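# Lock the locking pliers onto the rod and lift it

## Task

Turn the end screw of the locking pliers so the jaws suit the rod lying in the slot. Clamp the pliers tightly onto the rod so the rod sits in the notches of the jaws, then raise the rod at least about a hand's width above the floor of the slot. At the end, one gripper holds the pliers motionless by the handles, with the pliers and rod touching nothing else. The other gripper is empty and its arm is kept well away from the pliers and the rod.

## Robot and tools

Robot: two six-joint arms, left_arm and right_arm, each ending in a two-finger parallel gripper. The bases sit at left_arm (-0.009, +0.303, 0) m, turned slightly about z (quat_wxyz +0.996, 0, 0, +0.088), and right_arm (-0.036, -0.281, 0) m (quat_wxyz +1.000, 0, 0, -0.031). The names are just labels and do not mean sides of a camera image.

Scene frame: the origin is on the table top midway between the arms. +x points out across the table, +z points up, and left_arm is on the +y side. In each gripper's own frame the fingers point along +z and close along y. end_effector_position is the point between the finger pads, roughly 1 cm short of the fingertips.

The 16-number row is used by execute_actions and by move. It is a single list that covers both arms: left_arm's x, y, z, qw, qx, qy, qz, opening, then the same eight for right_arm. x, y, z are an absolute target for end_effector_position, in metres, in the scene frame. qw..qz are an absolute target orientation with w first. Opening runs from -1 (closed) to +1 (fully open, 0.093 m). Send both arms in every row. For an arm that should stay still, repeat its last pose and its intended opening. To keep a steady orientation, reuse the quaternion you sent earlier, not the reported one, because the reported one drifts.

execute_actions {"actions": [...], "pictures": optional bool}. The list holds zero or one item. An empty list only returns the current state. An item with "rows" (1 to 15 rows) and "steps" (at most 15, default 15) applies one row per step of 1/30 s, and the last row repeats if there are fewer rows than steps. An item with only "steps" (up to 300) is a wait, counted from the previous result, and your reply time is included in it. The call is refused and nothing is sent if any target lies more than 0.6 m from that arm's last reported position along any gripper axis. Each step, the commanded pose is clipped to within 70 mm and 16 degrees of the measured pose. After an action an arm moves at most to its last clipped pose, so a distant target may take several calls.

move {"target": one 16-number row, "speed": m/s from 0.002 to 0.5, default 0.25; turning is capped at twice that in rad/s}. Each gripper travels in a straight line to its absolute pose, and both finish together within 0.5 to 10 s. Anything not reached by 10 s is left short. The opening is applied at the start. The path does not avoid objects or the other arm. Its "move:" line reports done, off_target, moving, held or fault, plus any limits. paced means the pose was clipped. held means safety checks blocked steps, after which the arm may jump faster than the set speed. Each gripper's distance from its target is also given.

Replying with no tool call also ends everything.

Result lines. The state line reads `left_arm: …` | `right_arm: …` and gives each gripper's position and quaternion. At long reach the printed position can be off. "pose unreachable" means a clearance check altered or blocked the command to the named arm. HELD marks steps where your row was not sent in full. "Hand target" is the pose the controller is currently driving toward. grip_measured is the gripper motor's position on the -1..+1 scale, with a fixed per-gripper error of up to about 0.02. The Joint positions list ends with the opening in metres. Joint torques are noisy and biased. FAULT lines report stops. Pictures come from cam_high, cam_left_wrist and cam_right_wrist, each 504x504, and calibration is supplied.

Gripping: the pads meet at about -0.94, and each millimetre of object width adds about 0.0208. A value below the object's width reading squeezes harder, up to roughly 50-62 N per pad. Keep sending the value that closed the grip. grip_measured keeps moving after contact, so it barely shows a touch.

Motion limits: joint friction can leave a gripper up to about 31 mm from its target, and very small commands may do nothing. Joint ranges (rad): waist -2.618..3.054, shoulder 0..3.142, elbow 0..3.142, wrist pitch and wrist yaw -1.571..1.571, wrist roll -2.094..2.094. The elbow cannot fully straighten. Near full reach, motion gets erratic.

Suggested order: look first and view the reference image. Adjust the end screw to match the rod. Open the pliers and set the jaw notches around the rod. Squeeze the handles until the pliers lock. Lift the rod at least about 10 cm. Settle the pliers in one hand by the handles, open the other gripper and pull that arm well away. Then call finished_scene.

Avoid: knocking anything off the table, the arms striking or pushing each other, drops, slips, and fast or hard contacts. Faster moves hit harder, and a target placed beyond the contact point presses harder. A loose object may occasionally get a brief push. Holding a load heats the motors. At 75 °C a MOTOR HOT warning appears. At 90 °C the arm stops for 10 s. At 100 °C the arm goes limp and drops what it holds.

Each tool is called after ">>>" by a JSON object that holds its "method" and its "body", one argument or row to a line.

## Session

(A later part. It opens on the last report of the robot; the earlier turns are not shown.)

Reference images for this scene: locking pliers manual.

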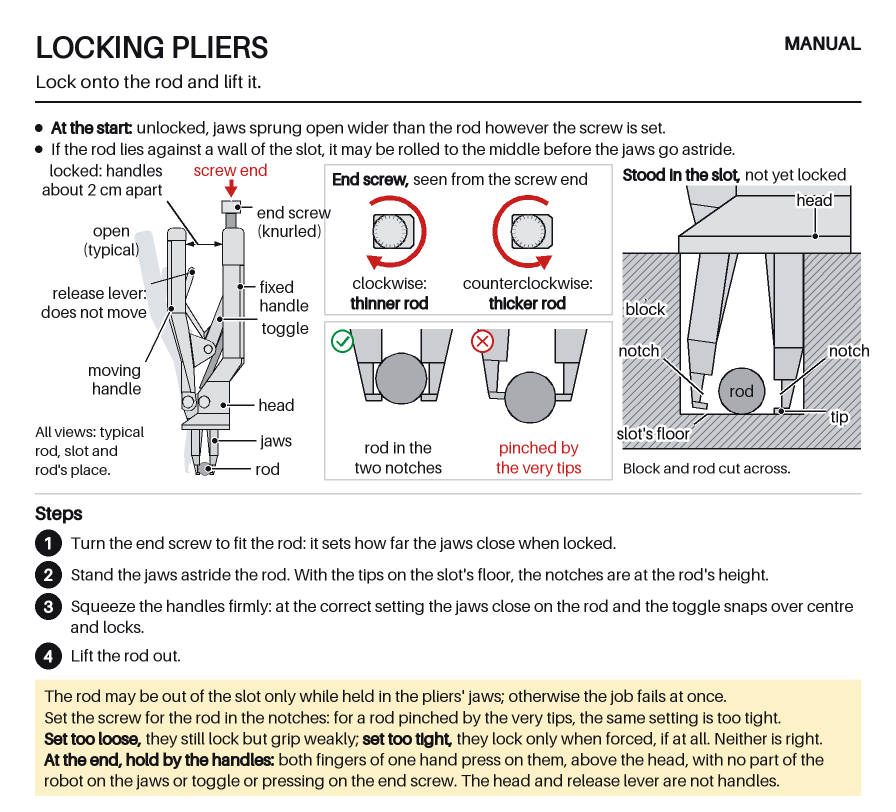

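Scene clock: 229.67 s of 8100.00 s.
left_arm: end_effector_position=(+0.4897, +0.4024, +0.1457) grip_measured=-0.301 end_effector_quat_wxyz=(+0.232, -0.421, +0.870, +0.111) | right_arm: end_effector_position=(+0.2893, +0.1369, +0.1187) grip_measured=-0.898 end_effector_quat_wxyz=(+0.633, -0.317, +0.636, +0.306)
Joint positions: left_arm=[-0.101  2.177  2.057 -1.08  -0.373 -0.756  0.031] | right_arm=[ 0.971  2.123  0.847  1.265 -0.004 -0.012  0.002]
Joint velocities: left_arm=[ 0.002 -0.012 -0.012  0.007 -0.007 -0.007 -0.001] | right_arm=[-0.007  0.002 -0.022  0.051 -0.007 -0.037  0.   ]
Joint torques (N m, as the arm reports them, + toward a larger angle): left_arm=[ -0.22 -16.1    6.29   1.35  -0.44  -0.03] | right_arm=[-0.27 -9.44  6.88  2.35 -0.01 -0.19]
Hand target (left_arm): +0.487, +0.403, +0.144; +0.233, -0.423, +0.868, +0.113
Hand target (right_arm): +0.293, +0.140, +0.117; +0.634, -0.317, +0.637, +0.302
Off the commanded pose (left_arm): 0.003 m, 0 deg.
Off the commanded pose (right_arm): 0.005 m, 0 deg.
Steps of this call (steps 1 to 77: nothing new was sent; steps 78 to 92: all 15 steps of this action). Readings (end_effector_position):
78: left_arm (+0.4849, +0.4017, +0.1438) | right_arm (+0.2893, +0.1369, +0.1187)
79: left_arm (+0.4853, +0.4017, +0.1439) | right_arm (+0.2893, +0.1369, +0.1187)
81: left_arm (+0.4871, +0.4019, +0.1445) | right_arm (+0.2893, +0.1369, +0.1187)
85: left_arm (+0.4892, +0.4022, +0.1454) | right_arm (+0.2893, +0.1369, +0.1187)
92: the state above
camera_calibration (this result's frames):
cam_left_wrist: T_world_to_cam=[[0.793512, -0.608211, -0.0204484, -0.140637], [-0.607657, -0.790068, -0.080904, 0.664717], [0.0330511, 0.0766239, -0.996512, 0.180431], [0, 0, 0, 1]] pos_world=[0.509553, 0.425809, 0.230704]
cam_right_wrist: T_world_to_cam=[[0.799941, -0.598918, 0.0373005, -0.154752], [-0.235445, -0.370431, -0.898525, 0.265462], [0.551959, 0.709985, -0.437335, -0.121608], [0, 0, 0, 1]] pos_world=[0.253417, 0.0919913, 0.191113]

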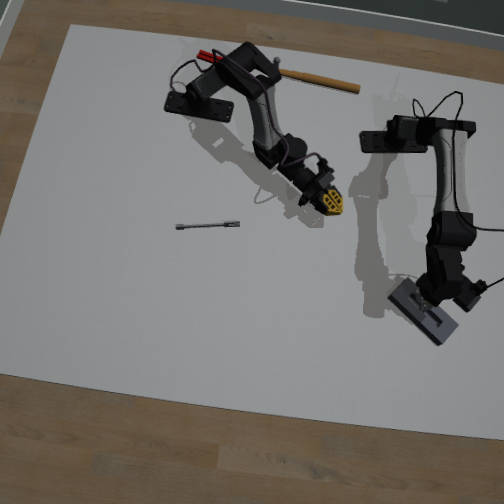

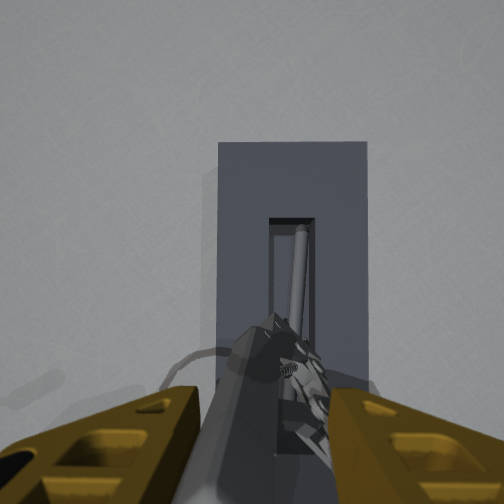

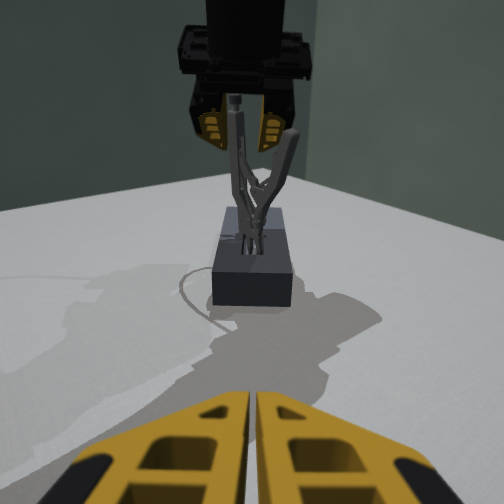

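>>> {"method": "move", "body": {
  "target": [0.474,0.384,0.205,0.233,-0.423,0.868,0.113,-0.3,0.293,0.140,0.117,0.634,-0.317,0.637,0.302,-0.9],
  "speed": 0.06
}}

Scene clock: 234.23 s of 8100.00 s.
left_arm: end_effector_position=(+0.4724, +0.3864, +0.1952) grip_measured=-0.301 end_effector_quat_wxyz=(+0.224, -0.422, +0.871, +0.114) | right_arm: end_effector_position=(+0.2893, +0.1369, +0.1187) grip_measured=-0.898 end_effector_quat_wxyz=(+0.633, -0.317, +0.636, +0.306)
Joint positions: left_arm=[-0.135  2.168  2.252 -1.315 -0.385 -0.794  0.031] | right_arm=[ 0.971  2.123  0.847  1.265 -0.004 -0.012  0.002]
Joint velocities: left_arm=[ 0.002 -0.002 -0.022 -0.037  0.037 -0.11   0.   ] | right_arm=[-0.007 -0.002  0.002 -0.051 -0.022 -0.007  0.001]
Joint torques (N m, as the arm reports them, + toward a larger angle): left_arm=[ -0.88 -14.78  10.9    1.03  -0.44  -0.04] | right_arm=[-0.24 -9.42  6.93  2.34 -0.01 -0.19]
Hand target (left_arm): +0.473, +0.383, +0.205; +0.233, -0.423, +0.868, +0.112
Hand target (right_arm): +0.293, +0.140, +0.117; +0.634, -0.317, +0.637, +0.302
Off the commanded pose (left_arm): 0.010 m, 1 deg.
Off the commanded pose (right_arm): 0.005 m, 0 deg.
move: done
camera_calibration (this result's frames):
cam_left_wrist: T_world_to_cam=[[0.795312, -0.605314, -0.0327493, -0.135177], [-0.606001, -0.792507, -0.0685181, 0.643341], [0.0155209, 0.0743395, -0.997112, 0.240829], [0, 0, 0, 1]] pos_world=[0.493635, 0.410125, 0.279787]
cam_right_wrist: T_world_to_cam=[[0.799941, -0.598918, 0.0373005, -0.154752], [-0.235445, -0.370431, -0.898525, 0.265462], [0.551959, 0.709985, -0.437335, -0.121608], [0, 0, 0, 1]] pos_world=[0.253417, 0.0919913, 0.191113]

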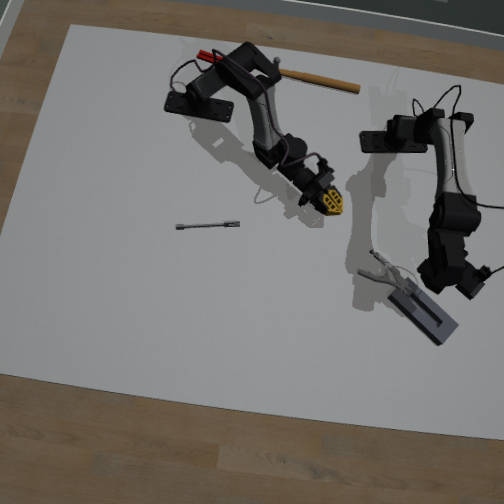

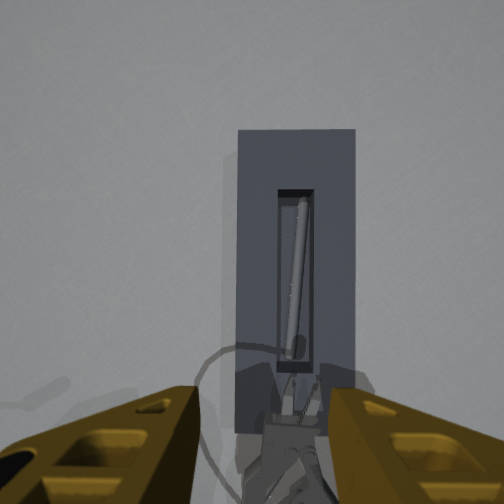

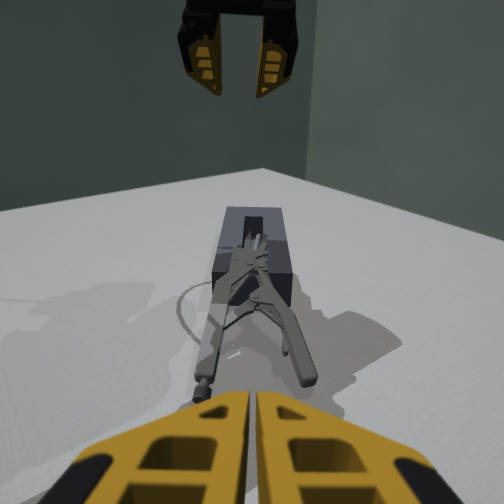

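>>> {"method": "wait", "body": {
  "seconds": 0.5
}}

>>> {"method": "zoom_image", "body": {
  "camera": "cam_high",
  "region": [330, 220, 480, 370]
}}

Scene clock: 240.40 s of 8100.00 s.
left_arm: end_effector_position=(+0.4720, +0.3864, +0.1950) grip_measured=-0.301 end_effector_quat_wxyz=(+0.223, -0.422, +0.871, +0.115) | right_arm: end_effector_position=(+0.2893, +0.1369, +0.1187) grip_measured=-0.898 end_effector_quat_wxyz=(+0.633, -0.317, +0.636, +0.306)
Joint positions: left_arm=[-0.135  2.168  2.252 -1.317 -0.385 -0.795  0.031] | right_arm=[ 0.971  2.123  0.847  1.265 -0.004 -0.012  0.002]
Joint velocities: left_arm=[-0.002  0.007  0.002  0.022  0.007 -0.051 -0.   ] | right_arm=[-0.007 -0.017  0.007 -0.051  0.037  0.022 -0.001]
Joint torques (N m, as the arm reports them, + toward a larger angle): left_arm=[ -1.03 -14.77  10.91   1.01  -0.46  -0.06] | right_arm=[-0.23 -9.42  6.93  2.34  0.   -0.2 ]
Hand target (left_arm): +0.473, +0.383, +0.205; +0.233, -0.423, +0.868, +0.112
Hand target (right_arm): +0.293, +0.140, +0.117; +0.634, -0.317, +0.637, +0.302
Off the commanded pose (left_arm): 0.010 m, 1 deg.
Off the commanded pose (right_arm): 0.005 m, 0 deg.
Steps of this call (steps 1 to 185: nothing new was sent). Readings (end_effector_position):
1: left_arm (+0.4723, +0.3864, +0.1952) | right_arm (+0.2893, +0.1369, +0.1187)
2: left_arm (+0.4723, +0.3864, +0.1951) | right_arm (+0.2893, +0.1369, +0.1187)
4: left_arm (+0.4722, +0.3864, +0.1951) | right_arm (+0.2893, +0.1369, +0.1187)
8: left_arm (+0.4721, +0.3864, +0.1951) | right_arm (+0.2893, +0.1369, +0.1187)
185: the state above
camera_calibration (this result's frames):
cam_left_wrist: T_world_to_cam=[[0.795456, -0.605056, -0.0340327, -0.13478], [-0.605856, -0.792722, -0.0673025, 0.642844], [0.0137433, 0.0741551, -0.997152, 0.241609], [0, 0, 0, 1]] pos_world=[0.493362, 0.410131, 0.279599]
cam_right_wrist: T_world_to_cam=[[0.799941, -0.598918, 0.0373005, -0.154752], [-0.235445, -0.370431, -0.898525, 0.265462], [0.551959, 0.709985, -0.437335, -0.121608], [0, 0, 0, 1]] pos_world=[0.253417, 0.0919913, 0.191113]

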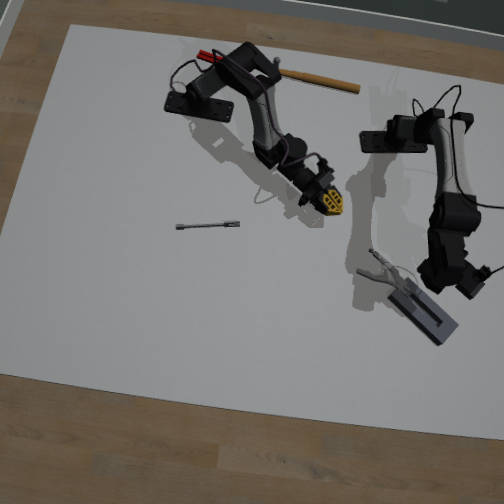

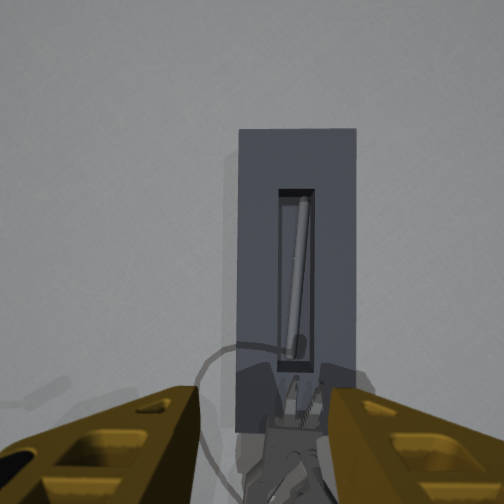

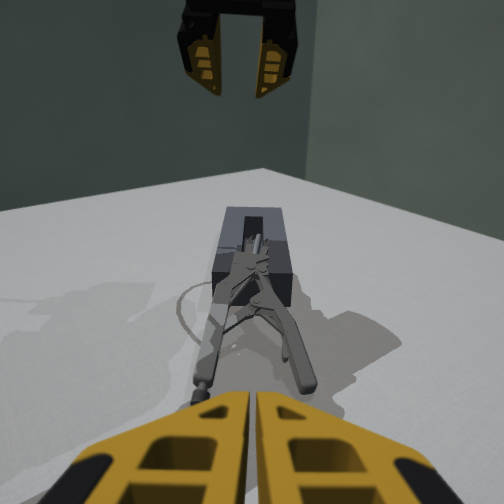

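Region (330, 220, 480, 370) of cam_high's 504x504 image, scaled by 3.360, with more detail than that image has.

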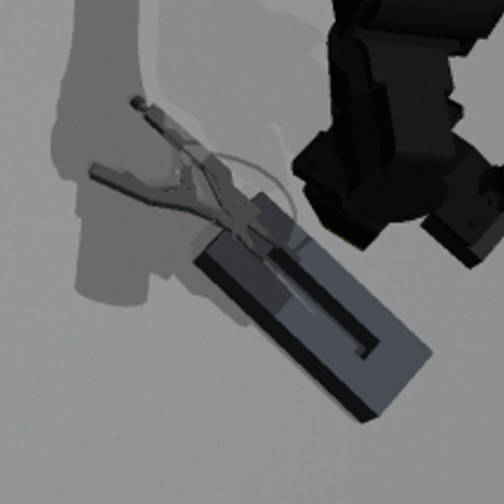

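>>> {"method": "move", "body": {
  "target": [0.36,0.26,0.13,0.233,-0.423,0.868,0.113,-0.3,0.24,0.05,0.13,0.634,-0.317,0.637,0.302,-0.9],
  "speed": 0.12
}}

Scene clock: 260.83 s of 8100.00 s.
left_arm: end_effector_position=(+0.3666, +0.2554, +0.1295) grip_measured=-0.301 end_effector_quat_wxyz=(+0.225, -0.421, +0.872, +0.108) | right_arm: end_effector_position=(+0.2421, +0.0536, +0.1203) grip_measured=-0.898 end_effector_quat_wxyz=(+0.623, -0.320, +0.649, +0.299)
Joint positions: left_arm=[-0.508  1.793  1.468 -1.061 -0.473 -1.187  0.031] | right_arm=[ 0.922  1.875  0.446  1.383 -0.046 -0.012  0.002]
Joint velocities: left_arm=[ 0.002  0.002 -0.007  0.037 -0.007 -0.066  0.001] | right_arm=[-0.007 -0.017 -0.017 -0.095 -0.037  0.051  0.   ]
Joint torques (N m, as the arm reports them, + toward a larger angle): left_arm=[ -0.59 -11.91   5.95   0.87  -0.54  -0.06] | right_arm=[-0.84 -9.77  3.54  2.7  -0.13 -0.18]
Hand target (left_arm): +0.363, +0.257, +0.128; +0.229, -0.424, +0.869, +0.109
Hand target (right_arm): +0.241, +0.050, +0.131; +0.634, -0.317, +0.637, +0.302
Off the commanded pose (left_arm): 0.008 m, 1 deg.
Off the commanded pose (right_arm): 0.011 m, 2 deg.
move: off_target (right_arm)
camera_calibration (this result's frames):
cam_left_wrist: T_world_to_cam=[[0.792756, -0.609216, -0.0198461, -0.132268], [-0.609049, -0.790393, -0.0658661, 0.471124], [0.0244405, 0.064303, -0.997631, 0.186046], [0, 0, 0, 1]] pos_world=[0.387247, 0.27983, 0.214012]
cam_right_wrist: T_world_to_cam=[[0.796862, -0.603164, 0.0346867, -0.165665], [-0.258335, -0.392071, -0.882917, 0.22978], [0.546144, 0.694603, -0.468245, -0.0297719], [0, 0, 0, 1]] pos_world=[0.207632, 0.0108463, 0.194682]

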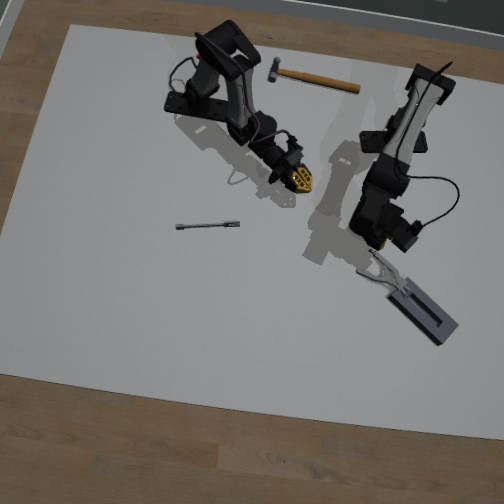

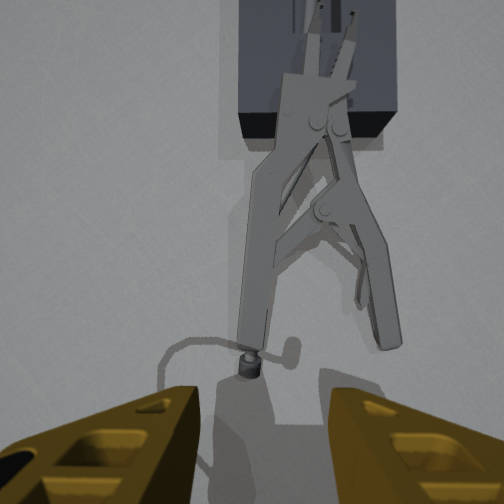

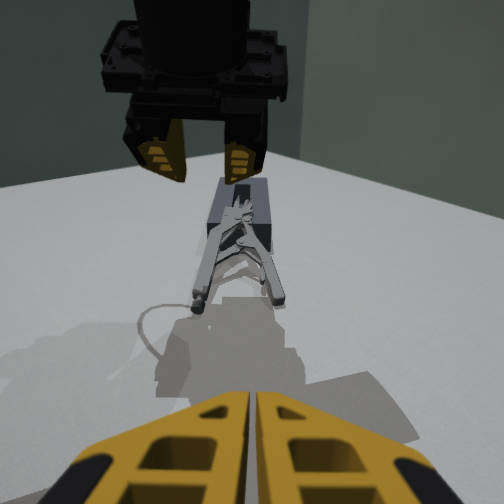

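>>> {"method": "move", "body": {
  "target": [0.366,0.266,0.05,0.233,-0.423,0.868,0.113,-0.3,0.24,0.05,0.13,0.634,-0.317,0.637,0.302,-0.9],
  "speed": 0.08
}}

Scene clock: 267.07 s of 8100.00 s.
left_arm: end_effector_position=(+0.3719, +0.2591, +0.0611) grip_measured=-0.301 end_effector_quat_wxyz=(+0.241, -0.425, +0.867, +0.099) | right_arm: end_effector_position=(+0.2421, +0.0537, +0.1216) grip_measured=-0.898 end_effector_quat_wxyz=(+0.624, -0.319, +0.647, +0.300)
Joint positions: left_arm=[-0.497  1.838  1.235 -0.744 -0.481 -1.178  0.031] | right_arm=[ 0.922  1.875  0.446  1.389 -0.046 -0.012  0.002]
Joint velocities: left_arm=[ 0.002 -0.007  0.002 -0.022 -0.007  0.037 -0.001] | right_arm=[ 0.012 -0.002  0.022  0.007  0.022 -0.007  0.   ]
Joint torques (N m, as the arm reports them, + toward a larger angle): left_arm=[ 0.42 -9.1   5.79  0.93 -0.54  0.12] | right_arm=[-0.5  -9.35  3.46  2.71 -0.08 -0.19]
Hand target (left_arm): +0.367, +0.266, +0.050; +0.233, -0.423, +0.868, +0.113
Hand target (right_arm): +0.240, +0.050, +0.130; +0.634, -0.317, +0.637, +0.302
Off the commanded pose (left_arm): 0.014 m, 2 deg.
Off the commanded pose (right_arm): 0.009 m, 2 deg.
move: off_target (left_arm)
camera_calibration (this result's frames):
cam_left_wrist: T_world_to_cam=[[0.795206, -0.606241, 0.0109121, -0.13906], [-0.603234, -0.792824, -0.0868268, 0.472536], [0.0612894, 0.0624626, -0.996164, 0.10417], [0, 0, 0, 1]] pos_world=[0.389247, 0.283827, 0.146317]
cam_right_wrist: T_world_to_cam=[[0.796971, -0.603002, 0.0350061, -0.165723], [-0.255117, -0.388581, -0.885393, 0.230284], [0.547496, 0.696702, -0.463524, -0.0302298], [0, 0, 0, 1]] pos_world=[0.207376, 0.0106137, 0.195681]

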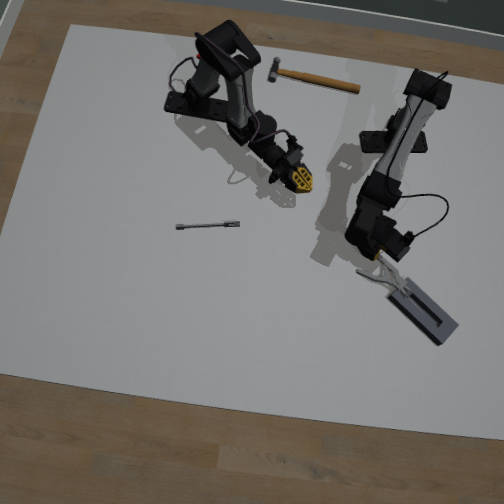

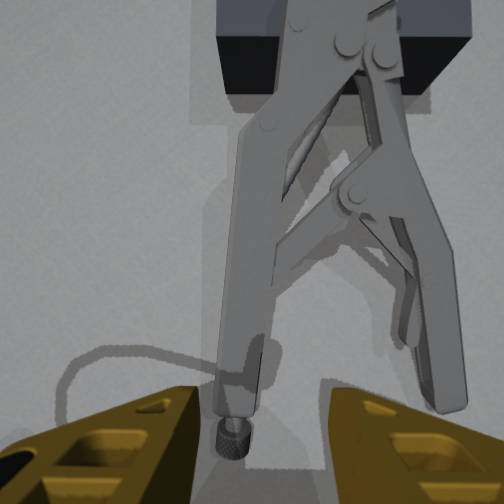

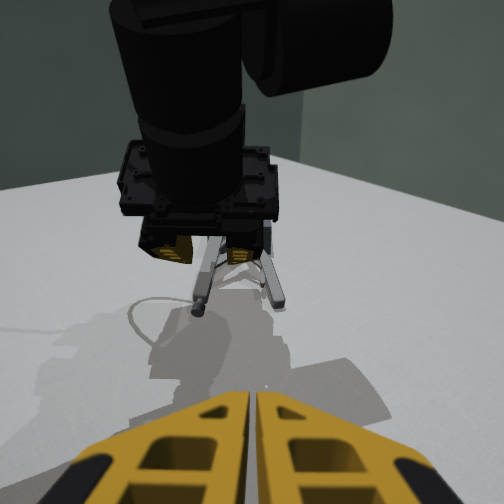

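>>> {"method": "move", "body": {
  "target": [0.362,0.270,0.016,0.233,-0.423,0.868,0.113,-0.3,0.24,0.05,0.13,0.634,-0.317,0.637,0.302,-0.9],
  "speed": 0.04
}}

Scene clock: 271.00 s of 8100.00 s.
left_arm: end_effector_position=(+0.3694, +0.2629, +0.0281) grip_measured=-0.301 end_effector_quat_wxyz=(+0.243, -0.426, +0.866, +0.098) | right_arm: end_effector_position=(+0.2421, +0.0537, +0.1217) grip_measured=-0.898 end_effector_quat_wxyz=(+0.624, -0.319, +0.647, +0.300)
Joint positions: left_arm=[-0.489  1.874  1.138 -0.601 -0.481 -1.169  0.031] | right_arm=[ 0.922  1.875  0.446  1.389 -0.046 -0.012  0.002]
Joint velocities: left_arm=[-0.007  0.002  0.002  0.022 -0.022  0.037 -0.001] | right_arm=[ 0.012 -0.007 -0.017 -0.022  0.11  -0.081 -0.001]
Joint torques (N m, as the arm reports them, + toward a larger angle): left_arm=[ 0.37 -8.98  5.18  0.97 -0.52  0.09] | right_arm=[-0.47 -9.37  3.49  2.73 -0.09 -0.19]
Hand target (left_arm): +0.362, +0.270, +0.016; +0.233, -0.423, +0.868, +0.113
Hand target (right_arm): +0.240, +0.050, +0.130; +0.634, -0.317, +0.637, +0.302
Off the commanded pose (left_arm): 0.016 m, 2 deg.
Off the commanded pose (right_arm): 0.009 m, 2 deg.
move: off_target (left_arm)
camera_calibration (this result's frames):
cam_left_wrist: T_world_to_cam=[[0.795377, -0.605938, 0.0146162, -0.134673], [-0.602504, -0.793038, -0.0898859, 0.471076], [0.0660565, 0.0626869, -0.995845, 0.0693994], [0, 0, 0, 1]] pos_world=[0.386357, 0.287628, 0.113423]
cam_right_wrist: T_world_to_cam=[[0.796962, -0.603012, 0.0350302, -0.165727], [-0.254896, -0.388325, -0.885569, 0.230321], [0.547612, 0.696836, -0.463186, -0.0302665], [0, 0, 0, 1]] pos_world=[0.20736, 0.0105951, 0.195752]

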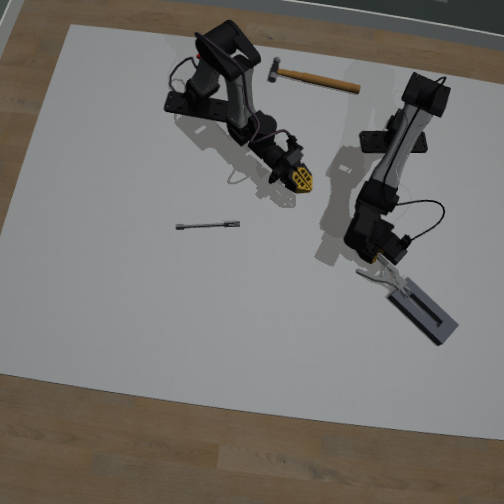

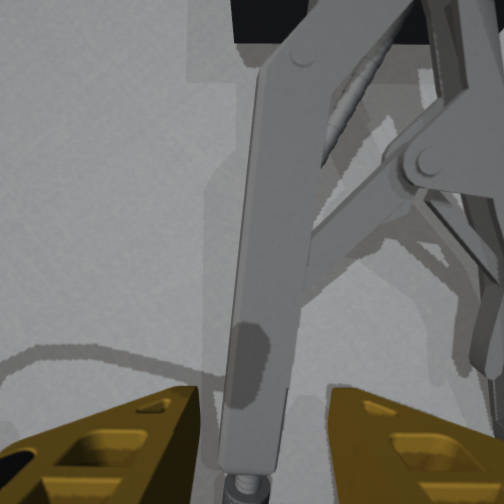

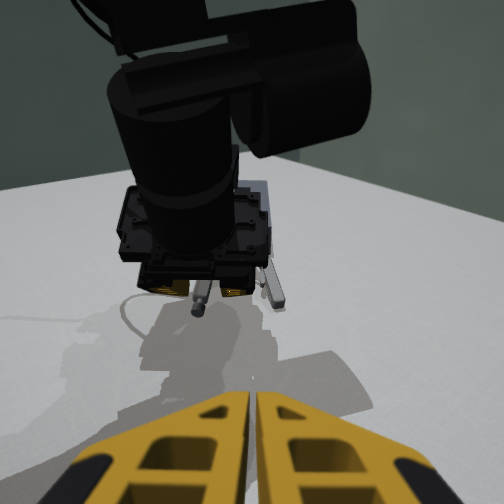

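>>> {"method": "execute_actions", "body": {
  "actions": [
    {"rows":[[0.363,0.272,0.012,0.233,-0.423,0.868,0.113,-0.3,0.24,0.05,0.13,0.634,-0.317,0.637,0.302,-0.9],[0.364,0.273,0.010,0.233,-0.423,0.868,0.113,-0.3,0.24,0.05,0.13,0.634,-0.317,0.637,0.302,-0.9],[0.365,0.274,0.008,0.233,-0.423,0.868,0.113,-0.3,0.24,0.05,0.13,0.634,-0.317,0.637,0.302,-0.9],[0.365,0.275,0.006,0.233,-0.423,0.868,0.113,-0.3,0.24,0.05,0.13,0.634,-0.317,0.637,0.302,-0.9]],"steps":15}
  ]
}}

Scene clock: 274.60 s of 8100.00 s.
left_arm: end_effector_position=(+0.3722, +0.2693, +0.0198) grip_measured=-0.301 end_effector_quat_wxyz=(+0.244, -0.426, +0.865, +0.101) | right_arm: end_effector_position=(+0.2421, +0.0537, +0.1217) grip_measured=-0.898 end_effector_quat_wxyz=(+0.624, -0.319, +0.647, +0.300)
Joint positions: left_arm=[-0.472  1.893  1.123 -0.561 -0.483 -1.151  0.031] | right_arm=[ 0.922  1.875  0.446  1.389 -0.046 -0.012  0.002]
Joint velocities: left_arm=[ 0.007  0.002 -0.007 -0.081  0.007  0.037  0.   ] | right_arm=[ 0.012  0.007 -0.007  0.007 -0.022 -0.051  0.   ]
Joint torques (N m, as the arm reports them, + toward a larger angle): left_arm=[ 0.34 -8.67  4.84  1.07 -0.5   0.08] | right_arm=[-0.5  -9.38  3.52  2.71 -0.09 -0.2 ]
Hand target (left_arm): +0.365, +0.275, +0.006; +0.233, -0.423, +0.868, +0.113
Hand target (right_arm): +0.240, +0.050, +0.130; +0.634, -0.317, +0.637, +0.302
Off the commanded pose (left_arm): 0.017 m, 2 deg.
Off the commanded pose (right_arm): 0.009 m, 2 deg.
Steps of this call (steps 1 to 93: nothing new was sent; steps 94 to 108: all 15 steps of this action). Readings (end_effector_position):
94: left_arm (+0.3702, +0.2629, +0.0283) | right_arm (+0.2421, +0.0537, +0.1217)
95: left_arm (+0.3709, +0.2632, +0.0281) | right_arm (+0.2421, +0.0537, +0.1217)
97: left_arm (+0.3730, +0.2649, +0.0265) | right_arm (+0.2421, +0.0537, +0.1217)
101: left_arm (+0.3718, +0.2692, +0.0196) | right_arm (+0.2421, +0.0537, +0.1217)
108: the state above
camera_calibration (this result's frames):
cam_left_wrist: T_world_to_cam=[[0.796893, -0.604007, 0.011658, -0.133913], [-0.600472, -0.794051, -0.0944275, 0.476669], [0.066292, 0.0682483, -0.995463, 0.0589403], [0, 0, 0, 1]] pos_world=[0.389034, 0.293592, 0.105245]
cam_right_wrist: T_world_to_cam=[[0.796962, -0.603012, 0.0350302, -0.165727], [-0.254896, -0.388325, -0.885569, 0.230321], [0.547612, 0.696836, -0.463186, -0.0302665], [0, 0, 0, 1]] pos_world=[0.20736, 0.0105951, 0.195752]

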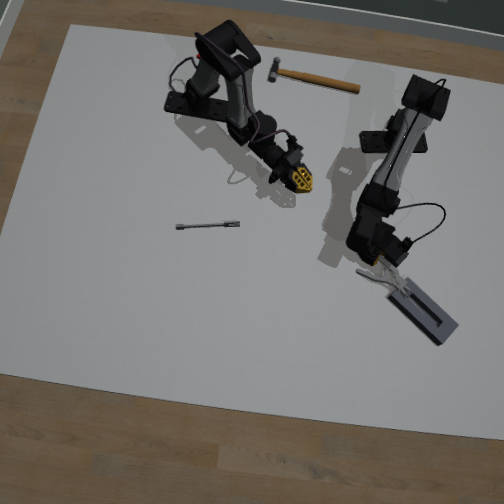

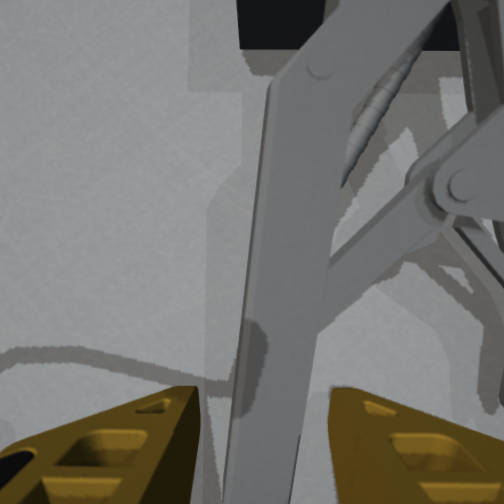

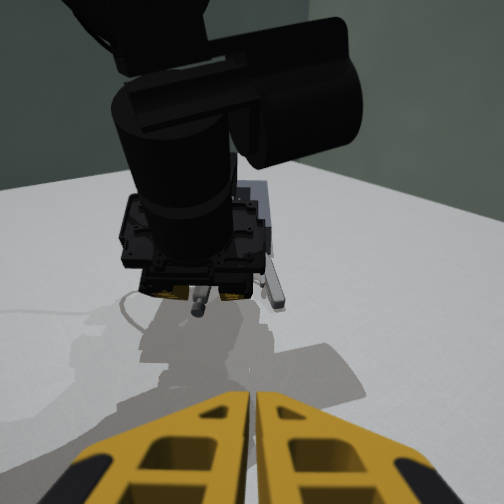

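Close lightly, then lift.

>>> {"method": "execute_actions", "body": {
  "actions": [
    {"rows":[[0.365,0.275,0.008,0.233,-0.423,0.868,0.113,-0.45,0.24,0.05,0.13,0.634,-0.317,0.637,0.302,-0.9],[0.365,0.275,0.008,0.233,-0.423,0.868,0.113,-0.5,0.24,0.05,0.13,0.634,-0.317,0.637,0.302,-0.9],[0.365,0.275,0.008,0.233,-0.423,0.868,0.113,-0.55,0.24,0.05,0.13,0.634,-0.317,0.637,0.302,-0.9],[0.365,0.275,0.008,0.233,-0.423,0.868,0.113,-0.6,0.24,0.05,0.13,0.634,-0.317,0.637,0.302,-0.9],[0.365,0.275,0.008,0.233,-0.423,0.868,0.113,-0.63,0.24,0.05,0.13,0.634,-0.317,0.637,0.302,-0.9],[0.365,0.275,0.008,0.233,-0.423,0.868,0.113,-0.66,0.24,0.05,0.13,0.634,-0.317,0.637,0.302,-0.9],[0.365,0.275,0.008,0.233,-0.423,0.868,0.113,-0.68,0.24,0.05,0.13,0.634,-0.317,0.637,0.302,-0.9],[0.365,0.275,0.008,0.233,-0.423,0.868,0.113,-0.70,0.24,0.05,0.13,0.634,-0.317,0.637,0.302,-0.9]],"steps":15}
  ],
  "pictures": false
}}

>>> {"method": "move", "body": {
  "target": [0.362,0.258,0.08,0.233,-0.423,0.868,0.113,-0.70,0.24,0.05,0.13,0.634,-0.317,0.637,0.302,-0.9],
  "speed": 0.03
}}

Scene clock: 280.77 s of 8100.00 s.
left_arm: end_effector_position=(+0.3734, +0.2688, +0.0200) grip_measured=-0.694 end_effector_quat_wxyz=(+0.245, -0.422, +0.867, +0.100) | right_arm: end_effector_position=(+0.2421, +0.0537, +0.1217) grip_measured=-0.898 end_effector_quat_wxyz=(+0.624, -0.319, +0.647, +0.300)
Joint positions: left_arm=[-0.472  1.893  1.123 -0.555 -0.482 -1.141  0.012] | right_arm=[ 0.922  1.875  0.446  1.389 -0.046 -0.012  0.002]
Joint velocities: left_arm=[-0.007 -0.002  0.002 -0.037  0.037 -0.037 -0.   ] | right_arm=[ 0.022 -0.002  0.017 -0.022  0.037 -0.007 -0.001]
Joint torques (N m, as the arm reports them, + toward a larger angle): left_arm=[ 0.37 -9.24  5.28  0.96 -0.52  0.07] | right_arm=[-0.51 -9.36  3.52  2.71 -0.09 -0.2 ]
Hand target (left_arm): +0.365, +0.275, +0.008; +0.233, -0.423, +0.868, +0.113
Hand target (right_arm): +0.240, +0.050, +0.130; +0.634, -0.317, +0.637, +0.302
Off the commanded pose (left_arm): 0.016 m, 2 deg.
Off the commanded pose (right_arm): 0.009 m, 2 deg.
Steps of this call (steps 1 to 170: nothing new was sent; steps 171 to 185: all 15 steps of this action). Readings (end_effector_position):
171: left_arm (+0.3723, +0.2694, +0.0199) | right_arm (+0.2421, +0.0537, +0.1217)
172: left_arm (+0.3727, +0.2693, +0.0200) | right_arm (+0.2421, +0.0537, +0.1217)
174: left_arm (+0.3729, +0.2694, +0.0201) | right_arm (+0.2421, +0.0537, +0.1217)
178: left_arm (+0.3734, +0.2689, +0.0201) | right_arm (+0.2421, +0.0537, +0.1217)
185: the state above

Scene clock: 283.47 s of 8100.00 s.
left_arm: end_effector_position=(+0.3517, +0.2615, +0.0630) grip_measured=-0.694 end_effector_quat_wxyz=(+0.208, -0.419, +0.875, +0.123) | right_arm: end_effector_position=(+0.2421, +0.0537, +0.1217) grip_measured=-0.898 end_effector_quat_wxyz=(+0.624, -0.319, +0.647, +0.300)
Joint positions: left_arm=[-0.504  1.825  1.245 -0.854 -0.471 -1.187  0.012] | right_arm=[ 0.922  1.875  0.446  1.389 -0.046 -0.012  0.002]
Joint velocities: left_arm=[-0.012  0.002  0.007  0.007 -0.007  0.007  0.001] | right_arm=[-0.017 -0.007  0.022 -0.037  0.007  0.022 -0.001]
Joint torques (N m, as the arm reports them, + toward a larger angle): left_arm=[ -0.95 -12.39  10.97   0.61  -0.7   -0.11] | right_arm=[-0.47 -9.36  3.48  2.7  -0.09 -0.2 ]
Hand target (left_arm): +0.361, +0.258, +0.080; +0.232, -0.424, +0.868, +0.112
Hand target (right_arm): +0.240, +0.050, +0.130; +0.634, -0.317, +0.637, +0.302
Off the commanded pose (left_arm): 0.020 m, 3 deg.
Off the commanded pose (right_arm): 0.009 m, 2 deg.
move: off_target (left_arm)
camera_calibration (this result's frames):
cam_left_wrist: T_world_to_cam=[[0.792731, -0.606161, -0.0643997, -0.115951], [-0.609197, -0.791516, -0.048805, 0.46174], [-0.0213897, 0.0779213, -0.99673, 0.132185], [0, 0, 0, 1]] pos_world=[0.376036, 0.28489, 0.146821]
cam_right_wrist: T_world_to_cam=[[0.796962, -0.603012, 0.0350302, -0.165727], [-0.254896, -0.388325, -0.885569, 0.230321], [0.547612, 0.696836, -0.463186, -0.0302665], [0, 0, 0, 1]] pos_world=[0.20736, 0.0105951, 0.195752]

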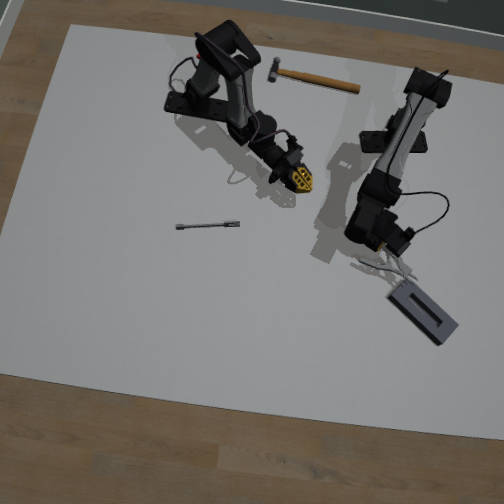

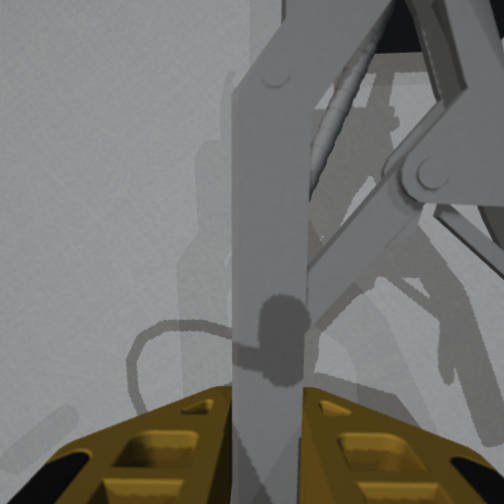

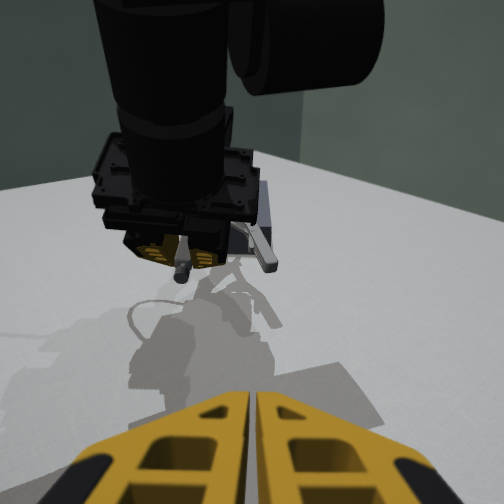

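>>> {"method": "execute_actions", "body": {
  "actions": [
    {"rows":[[0.361,0.258,0.08,0.233,-0.423,0.868,0.113,-0.69,0.24,0.05,0.13,0.634,-0.317,0.637,0.302,-0.9],[0.361,0.258,0.08,0.233,-0.423,0.868,0.113,-0.685,0.24,0.05,0.13,0.634,-0.317,0.637,0.302,-0.9],[0.361,0.258,0.08,0.233,-0.423,0.868,0.113,-0.68,0.24,0.05,0.13,0.634,-0.317,0.637,0.302,-0.9],[0.361,0.258,0.08,0.233,-0.423,0.868,0.113,-0.675,0.24,0.05,0.13,0.634,-0.317,0.637,0.302,-0.9],[0.361,0.258,0.08,0.233,-0.423,0.868,0.113,-0.67,0.24,0.05,0.13,0.634,-0.317,0.637,0.302,-0.9]],"steps":15}
  ]
}}

Scene clock: 287.50 s of 8100.00 s.
left_arm: end_effector_position=(+0.3513, +0.2621, +0.0631) grip_measured=-0.670 end_effector_quat_wxyz=(+0.208, -0.419, +0.875, +0.125) | right_arm: end_effector_position=(+0.2421, +0.0537, +0.1217) grip_measured=-0.898 end_effector_quat_wxyz=(+0.624, -0.319, +0.647, +0.300)
Joint positions: left_arm=[-0.504  1.825  1.245 -0.857 -0.474 -1.189  0.013] | right_arm=[ 0.922  1.875  0.446  1.389 -0.046 -0.012  0.002]
Joint velocities: left_arm=[ 0.007 -0.012 -0.002  0.022  0.066 -0.022 -0.001] | right_arm=[ 0.012  0.002  0.007 -0.022 -0.007  0.051  0.001]
Joint torques (N m, as the arm reports them, + toward a larger angle): left_arm=[ -1.16 -12.43  10.89   0.61  -0.66  -0.04] | right_arm=[-0.53 -9.34  3.45  2.73 -0.1  -0.2 ]
Hand target (left_arm): +0.360, +0.258, +0.080; +0.233, -0.423, +0.868, +0.113
Hand target (right_arm): +0.240, +0.050, +0.130; +0.634, -0.317, +0.637, +0.302
Off the commanded pose (left_arm): 0.020 m, 3 deg.
Off the commanded pose (right_arm): 0.009 m, 2 deg.
Steps of this call (steps 1 to 106: nothing new was sent; steps 107 to 121: all 15 steps of this action). Readings (end_effector_position):
107: left_arm (+0.3513, +0.2616, +0.0629) | right_arm (+0.2421, +0.0537, +0.1217)
108: left_arm (+0.3512, +0.2617, +0.0629) | right_arm (+0.2421, +0.0537, +0.1217)
110: left_arm (+0.3512, +0.2617, +0.0629) | right_arm (+0.2421, +0.0537, +0.1217)
114: left_arm (+0.3513, +0.2620, +0.0631) | right_arm (+0.2421, +0.0537, +0.1217)
121: the state above
camera_calibration (this result's frames):
cam_left_wrist: T_world_to_cam=[[0.793717, -0.60462, -0.0666906, -0.115914], [-0.60788, -0.792413, -0.0506213, 0.461841], [-0.0222398, 0.0807189, -0.996489, 0.131817], [0, 0, 0, 1]] pos_world=[0.375678, 0.285245, 0.147003]
cam_right_wrist: T_world_to_cam=[[0.796962, -0.603012, 0.0350302, -0.165727], [-0.254896, -0.388325, -0.885569, 0.230321], [0.547612, 0.696836, -0.463186, -0.0302665], [0, 0, 0, 1]] pos_world=[0.20736, 0.0105951, 0.195752]

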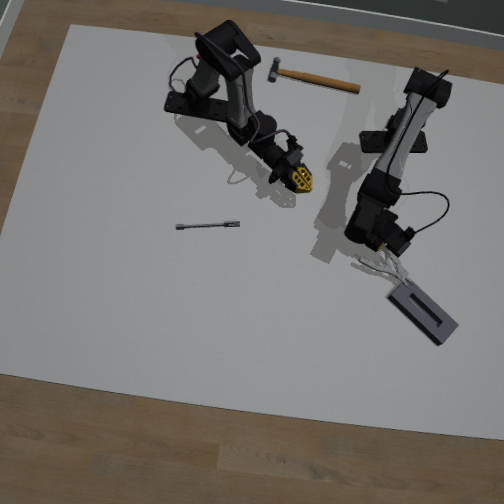

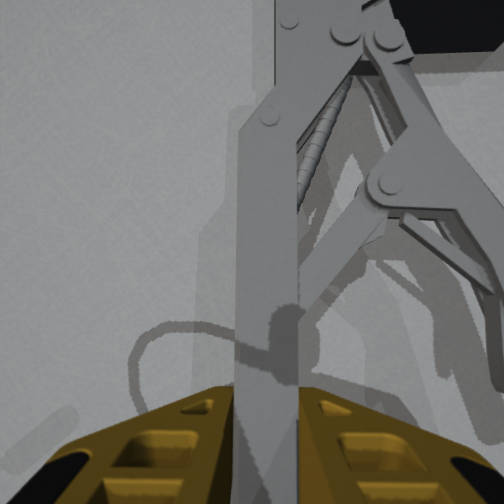

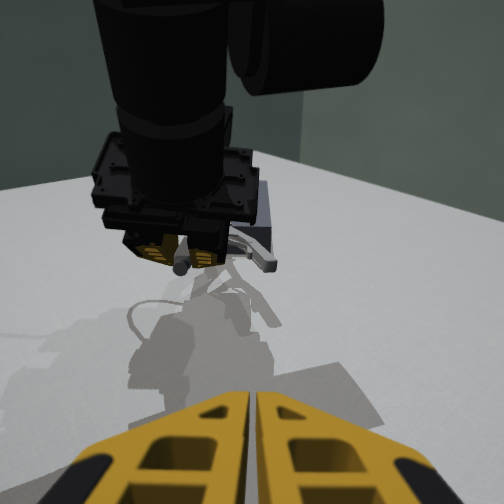

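>>> {"method": "move", "body": {
  "target": [0.35,0.25,0.13,0.233,-0.423,0.868,0.113,-0.67,0.24,0.05,0.13,0.634,-0.317,0.637,0.302,-0.9],
  "speed": 0.025
}}

Scene clock: 292.33 s of 8100.00 s.
left_arm: end_effector_position=(+0.3434, +0.2526, +0.1140) grip_measured=-0.670 end_effector_quat_wxyz=(+0.212, -0.419, +0.874, +0.122) | right_arm: end_effector_position=(+0.2421, +0.0537, +0.1217) grip_measured=-0.898 end_effector_quat_wxyz=(+0.624, -0.319, +0.647, +0.300)
Joint positions: left_arm=[-0.539  1.76   1.373 -1.058 -0.478 -1.227  0.013] | right_arm=[ 0.922  1.875  0.446  1.389 -0.046 -0.012  0.002]
Joint velocities: left_arm=[ 0.002  0.007 -0.007 -0.051  0.007 -0.022 -0.   ] | right_arm=[ 0.002 -0.017 -0.002 -0.022  0.051 -0.051  0.   ]
Joint torques (N m, as the arm reports them, + toward a larger angle): left_arm=[ -1.02 -11.64  11.16   0.52  -0.65  -0.05] | right_arm=[-0.53 -9.36  3.45  2.72 -0.09 -0.2 ]
Hand target (left_arm): +0.348, +0.250, +0.130; +0.232, -0.423, +0.869, +0.113
Hand target (right_arm): +0.240, +0.050, +0.130; +0.634, -0.317, +0.637, +0.302
Off the commanded pose (left_arm): 0.018 m, 3 deg.
Off the commanded pose (right_arm): 0.009 m, 2 deg.
move: off_target (left_arm)
camera_calibration (this result's frames):
cam_left_wrist: T_world_to_cam=[[0.793526, -0.605695, -0.0587414, -0.112558], [-0.608377, -0.791826, -0.0537518, 0.452511], [-0.0139558, 0.0783903, -0.996825, 0.180871], [0, 0, 0, 1]] pos_world=[0.367139, 0.275956, 0.198008]
cam_right_wrist: T_world_to_cam=[[0.796962, -0.603012, 0.0350302, -0.165727], [-0.254896, -0.388325, -0.885569, 0.230321], [0.547612, 0.696836, -0.463186, -0.0302665], [0, 0, 0, 1]] pos_world=[0.20736, 0.0105951, 0.195752]

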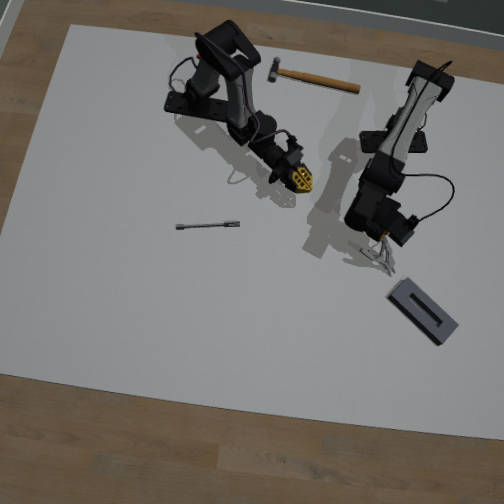

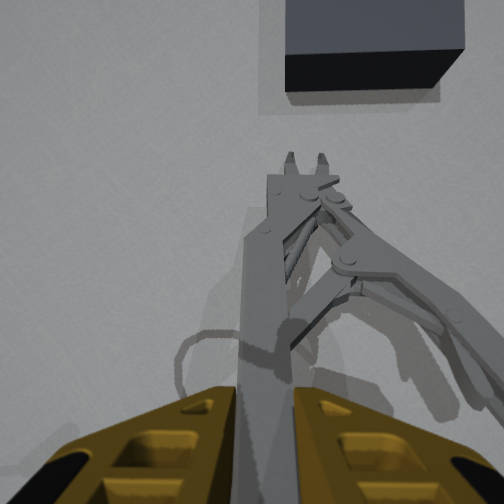

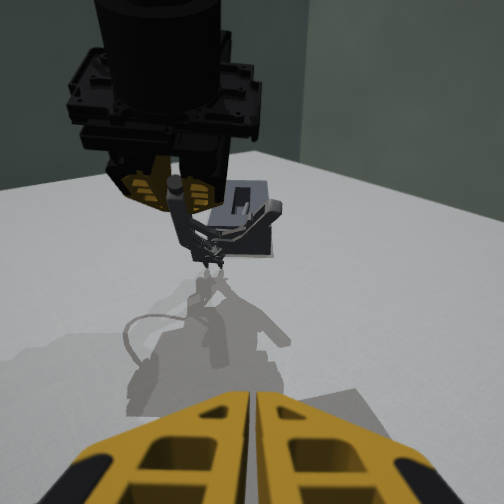

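>>> {"method": "move", "body": {
  "target": [0.375,0.285,0.158,0.233,-0.423,0.868,0.113,-0.67,0.24,0.05,0.13,0.634,-0.317,0.637,0.302,-0.9],
  "speed": 0.025
}}

Scene clock: 299.07 s of 8100.00 s.
left_arm: end_effector_position=(+0.3674, +0.2832, +0.1516) grip_measured=-0.670 end_effector_quat_wxyz=(+0.226, -0.421, +0.871, +0.115) | right_arm: end_effector_position=(+0.2421, +0.0537, +0.1217) grip_measured=-0.898 end_effector_quat_wxyz=(+0.624, -0.319, +0.647, +0.300)
Joint positions: left_arm=[-0.434  1.76   1.512 -1.112 -0.47  -1.108  0.013] | right_arm=[ 0.922  1.875  0.446  1.389 -0.046 -0.012  0.002]
Joint velocities: left_arm=[ 0.007 -0.002  0.002 -0.125 -0.037 -0.007  0.   ] | right_arm=[-0.007 -0.012 -0.002 -0.066 -0.051  0.066 -0.001]
Joint torques (N m, as the arm reports them, + toward a larger angle): left_arm=[ 0.27 -9.41 11.66  0.78 -0.58  0.12] | right_arm=[-0.48 -9.36  3.52  2.72 -0.09 -0.2 ]
Hand target (left_arm): +0.374, +0.286, +0.159; +0.235, -0.423, +0.868, +0.114
Hand target (right_arm): +0.240, +0.050, +0.130; +0.634, -0.317, +0.637, +0.302
Off the commanded pose (left_arm): 0.010 m, 1 deg.
Off the commanded pose (right_arm): 0.009 m, 2 deg.
move: done
camera_calibration (this result's frames):
cam_left_wrist: T_world_to_cam=[[0.794702, -0.606116, -0.032731, -0.115173], [-0.60672, -0.791548, -0.0730954, 0.495597], [0.0183961, 0.0779476, -0.996788, 0.204576], [0, 0, 0, 1]] pos_world=[0.388454, 0.306534, 0.236375]
cam_right_wrist: T_world_to_cam=[[0.796962, -0.603012, 0.0350302, -0.165727], [-0.254896, -0.388325, -0.885569, 0.230321], [0.547612, 0.696836, -0.463186, -0.0302665], [0, 0, 0, 1]] pos_world=[0.20736, 0.0105951, 0.195752]

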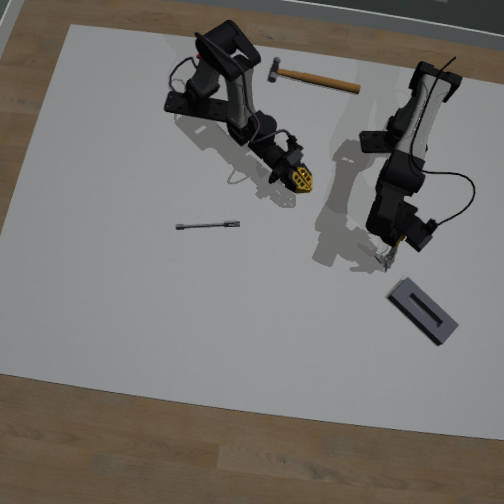

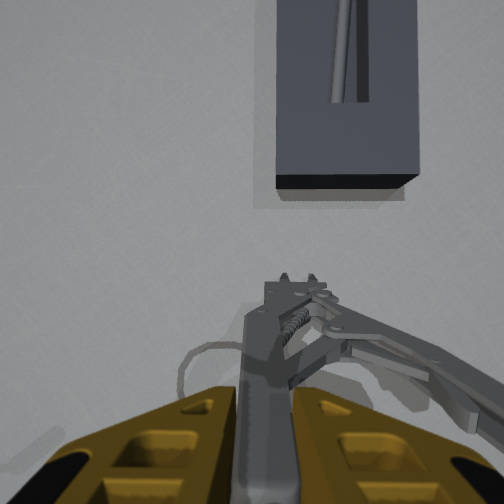

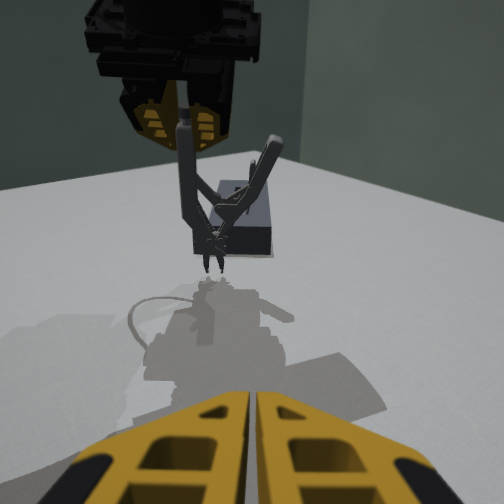

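>>> {"method": "move", "body": {
  "target": [0.378,0.290,0.140,0.233,-0.423,0.868,0.113,-0.67,0.24,0.05,0.13,0.634,-0.317,0.637,0.302,-0.9],
  "speed": 0.015
}}

Scene clock: 303.80 s of 8100.00 s.
left_arm: end_effector_position=(+0.3777, +0.2848, +0.1535) grip_measured=-0.670 end_effector_quat_wxyz=(+0.239, -0.424, +0.868, +0.100) | right_arm: end_effector_position=(+0.2421, +0.0537, +0.1217) grip_measured=-0.898 end_effector_quat_wxyz=(+0.624, -0.319, +0.647, +0.300)
Joint positions: left_arm=[-0.42   1.76   1.512 -1.064 -0.461 -1.091  0.013] | right_arm=[ 0.922  1.875  0.446  1.389 -0.046 -0.012  0.002]
Joint velocities: left_arm=[-0.002  0.012 -0.012  0.022 -0.007 -0.037  0.001] | right_arm=[-0.007 -0.002  0.007 -0.022 -0.007 -0.037  0.001]
Joint torques (N m, as the arm reports them, + toward a larger angle): left_arm=[ 0.25 -8.49  6.07  1.17 -0.58  0.17] | right_arm=[-0.54 -9.34  3.51  2.71 -0.08 -0.21]
Hand target (left_arm): +0.378, +0.290, +0.140; +0.233, -0.423, +0.868, +0.113
Hand target (right_arm): +0.240, +0.050, +0.130; +0.634, -0.317, +0.637, +0.302
Off the commanded pose (left_arm): 0.014 m, 2 deg.
Off the commanded pose (right_arm): 0.009 m, 2 deg.
move: off_target (left_arm)
camera_calibration (this result's frames):
cam_left_wrist: T_world_to_cam=[[0.793704, -0.608271, 0.00633859, -0.127303], [-0.605692, -0.791217, -0.0843378, 0.504483], [0.0563154, 0.0631, -0.996417, 0.195972], [0, 0, 0, 1]] pos_world=[0.395565, 0.309355, 0.238624]
cam_right_wrist: T_world_to_cam=[[0.796962, -0.603012, 0.0350302, -0.165727], [-0.254896, -0.388325, -0.885569, 0.230321], [0.547612, 0.696836, -0.463186, -0.0302665], [0, 0, 0, 1]] pos_world=[0.20736, 0.0105951, 0.195752]

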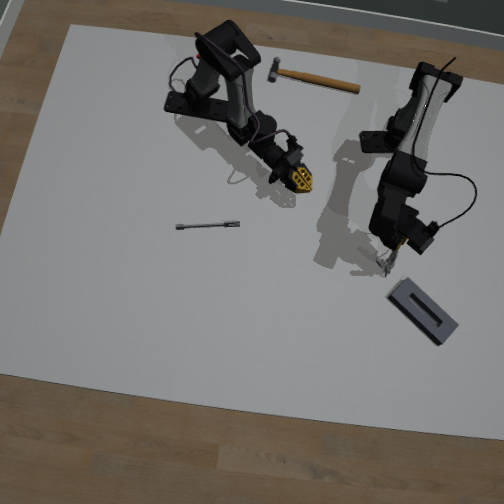

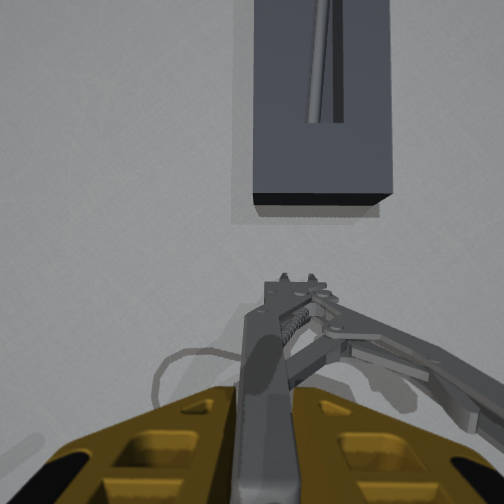

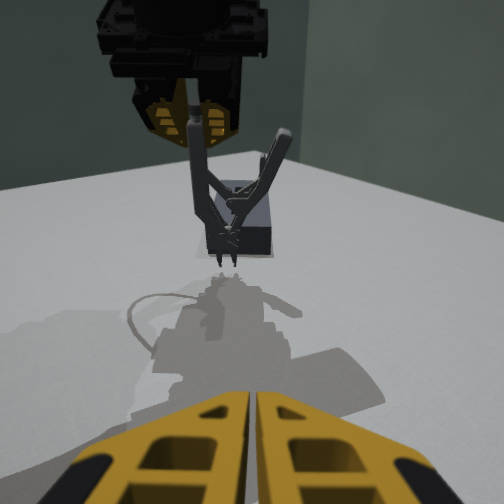

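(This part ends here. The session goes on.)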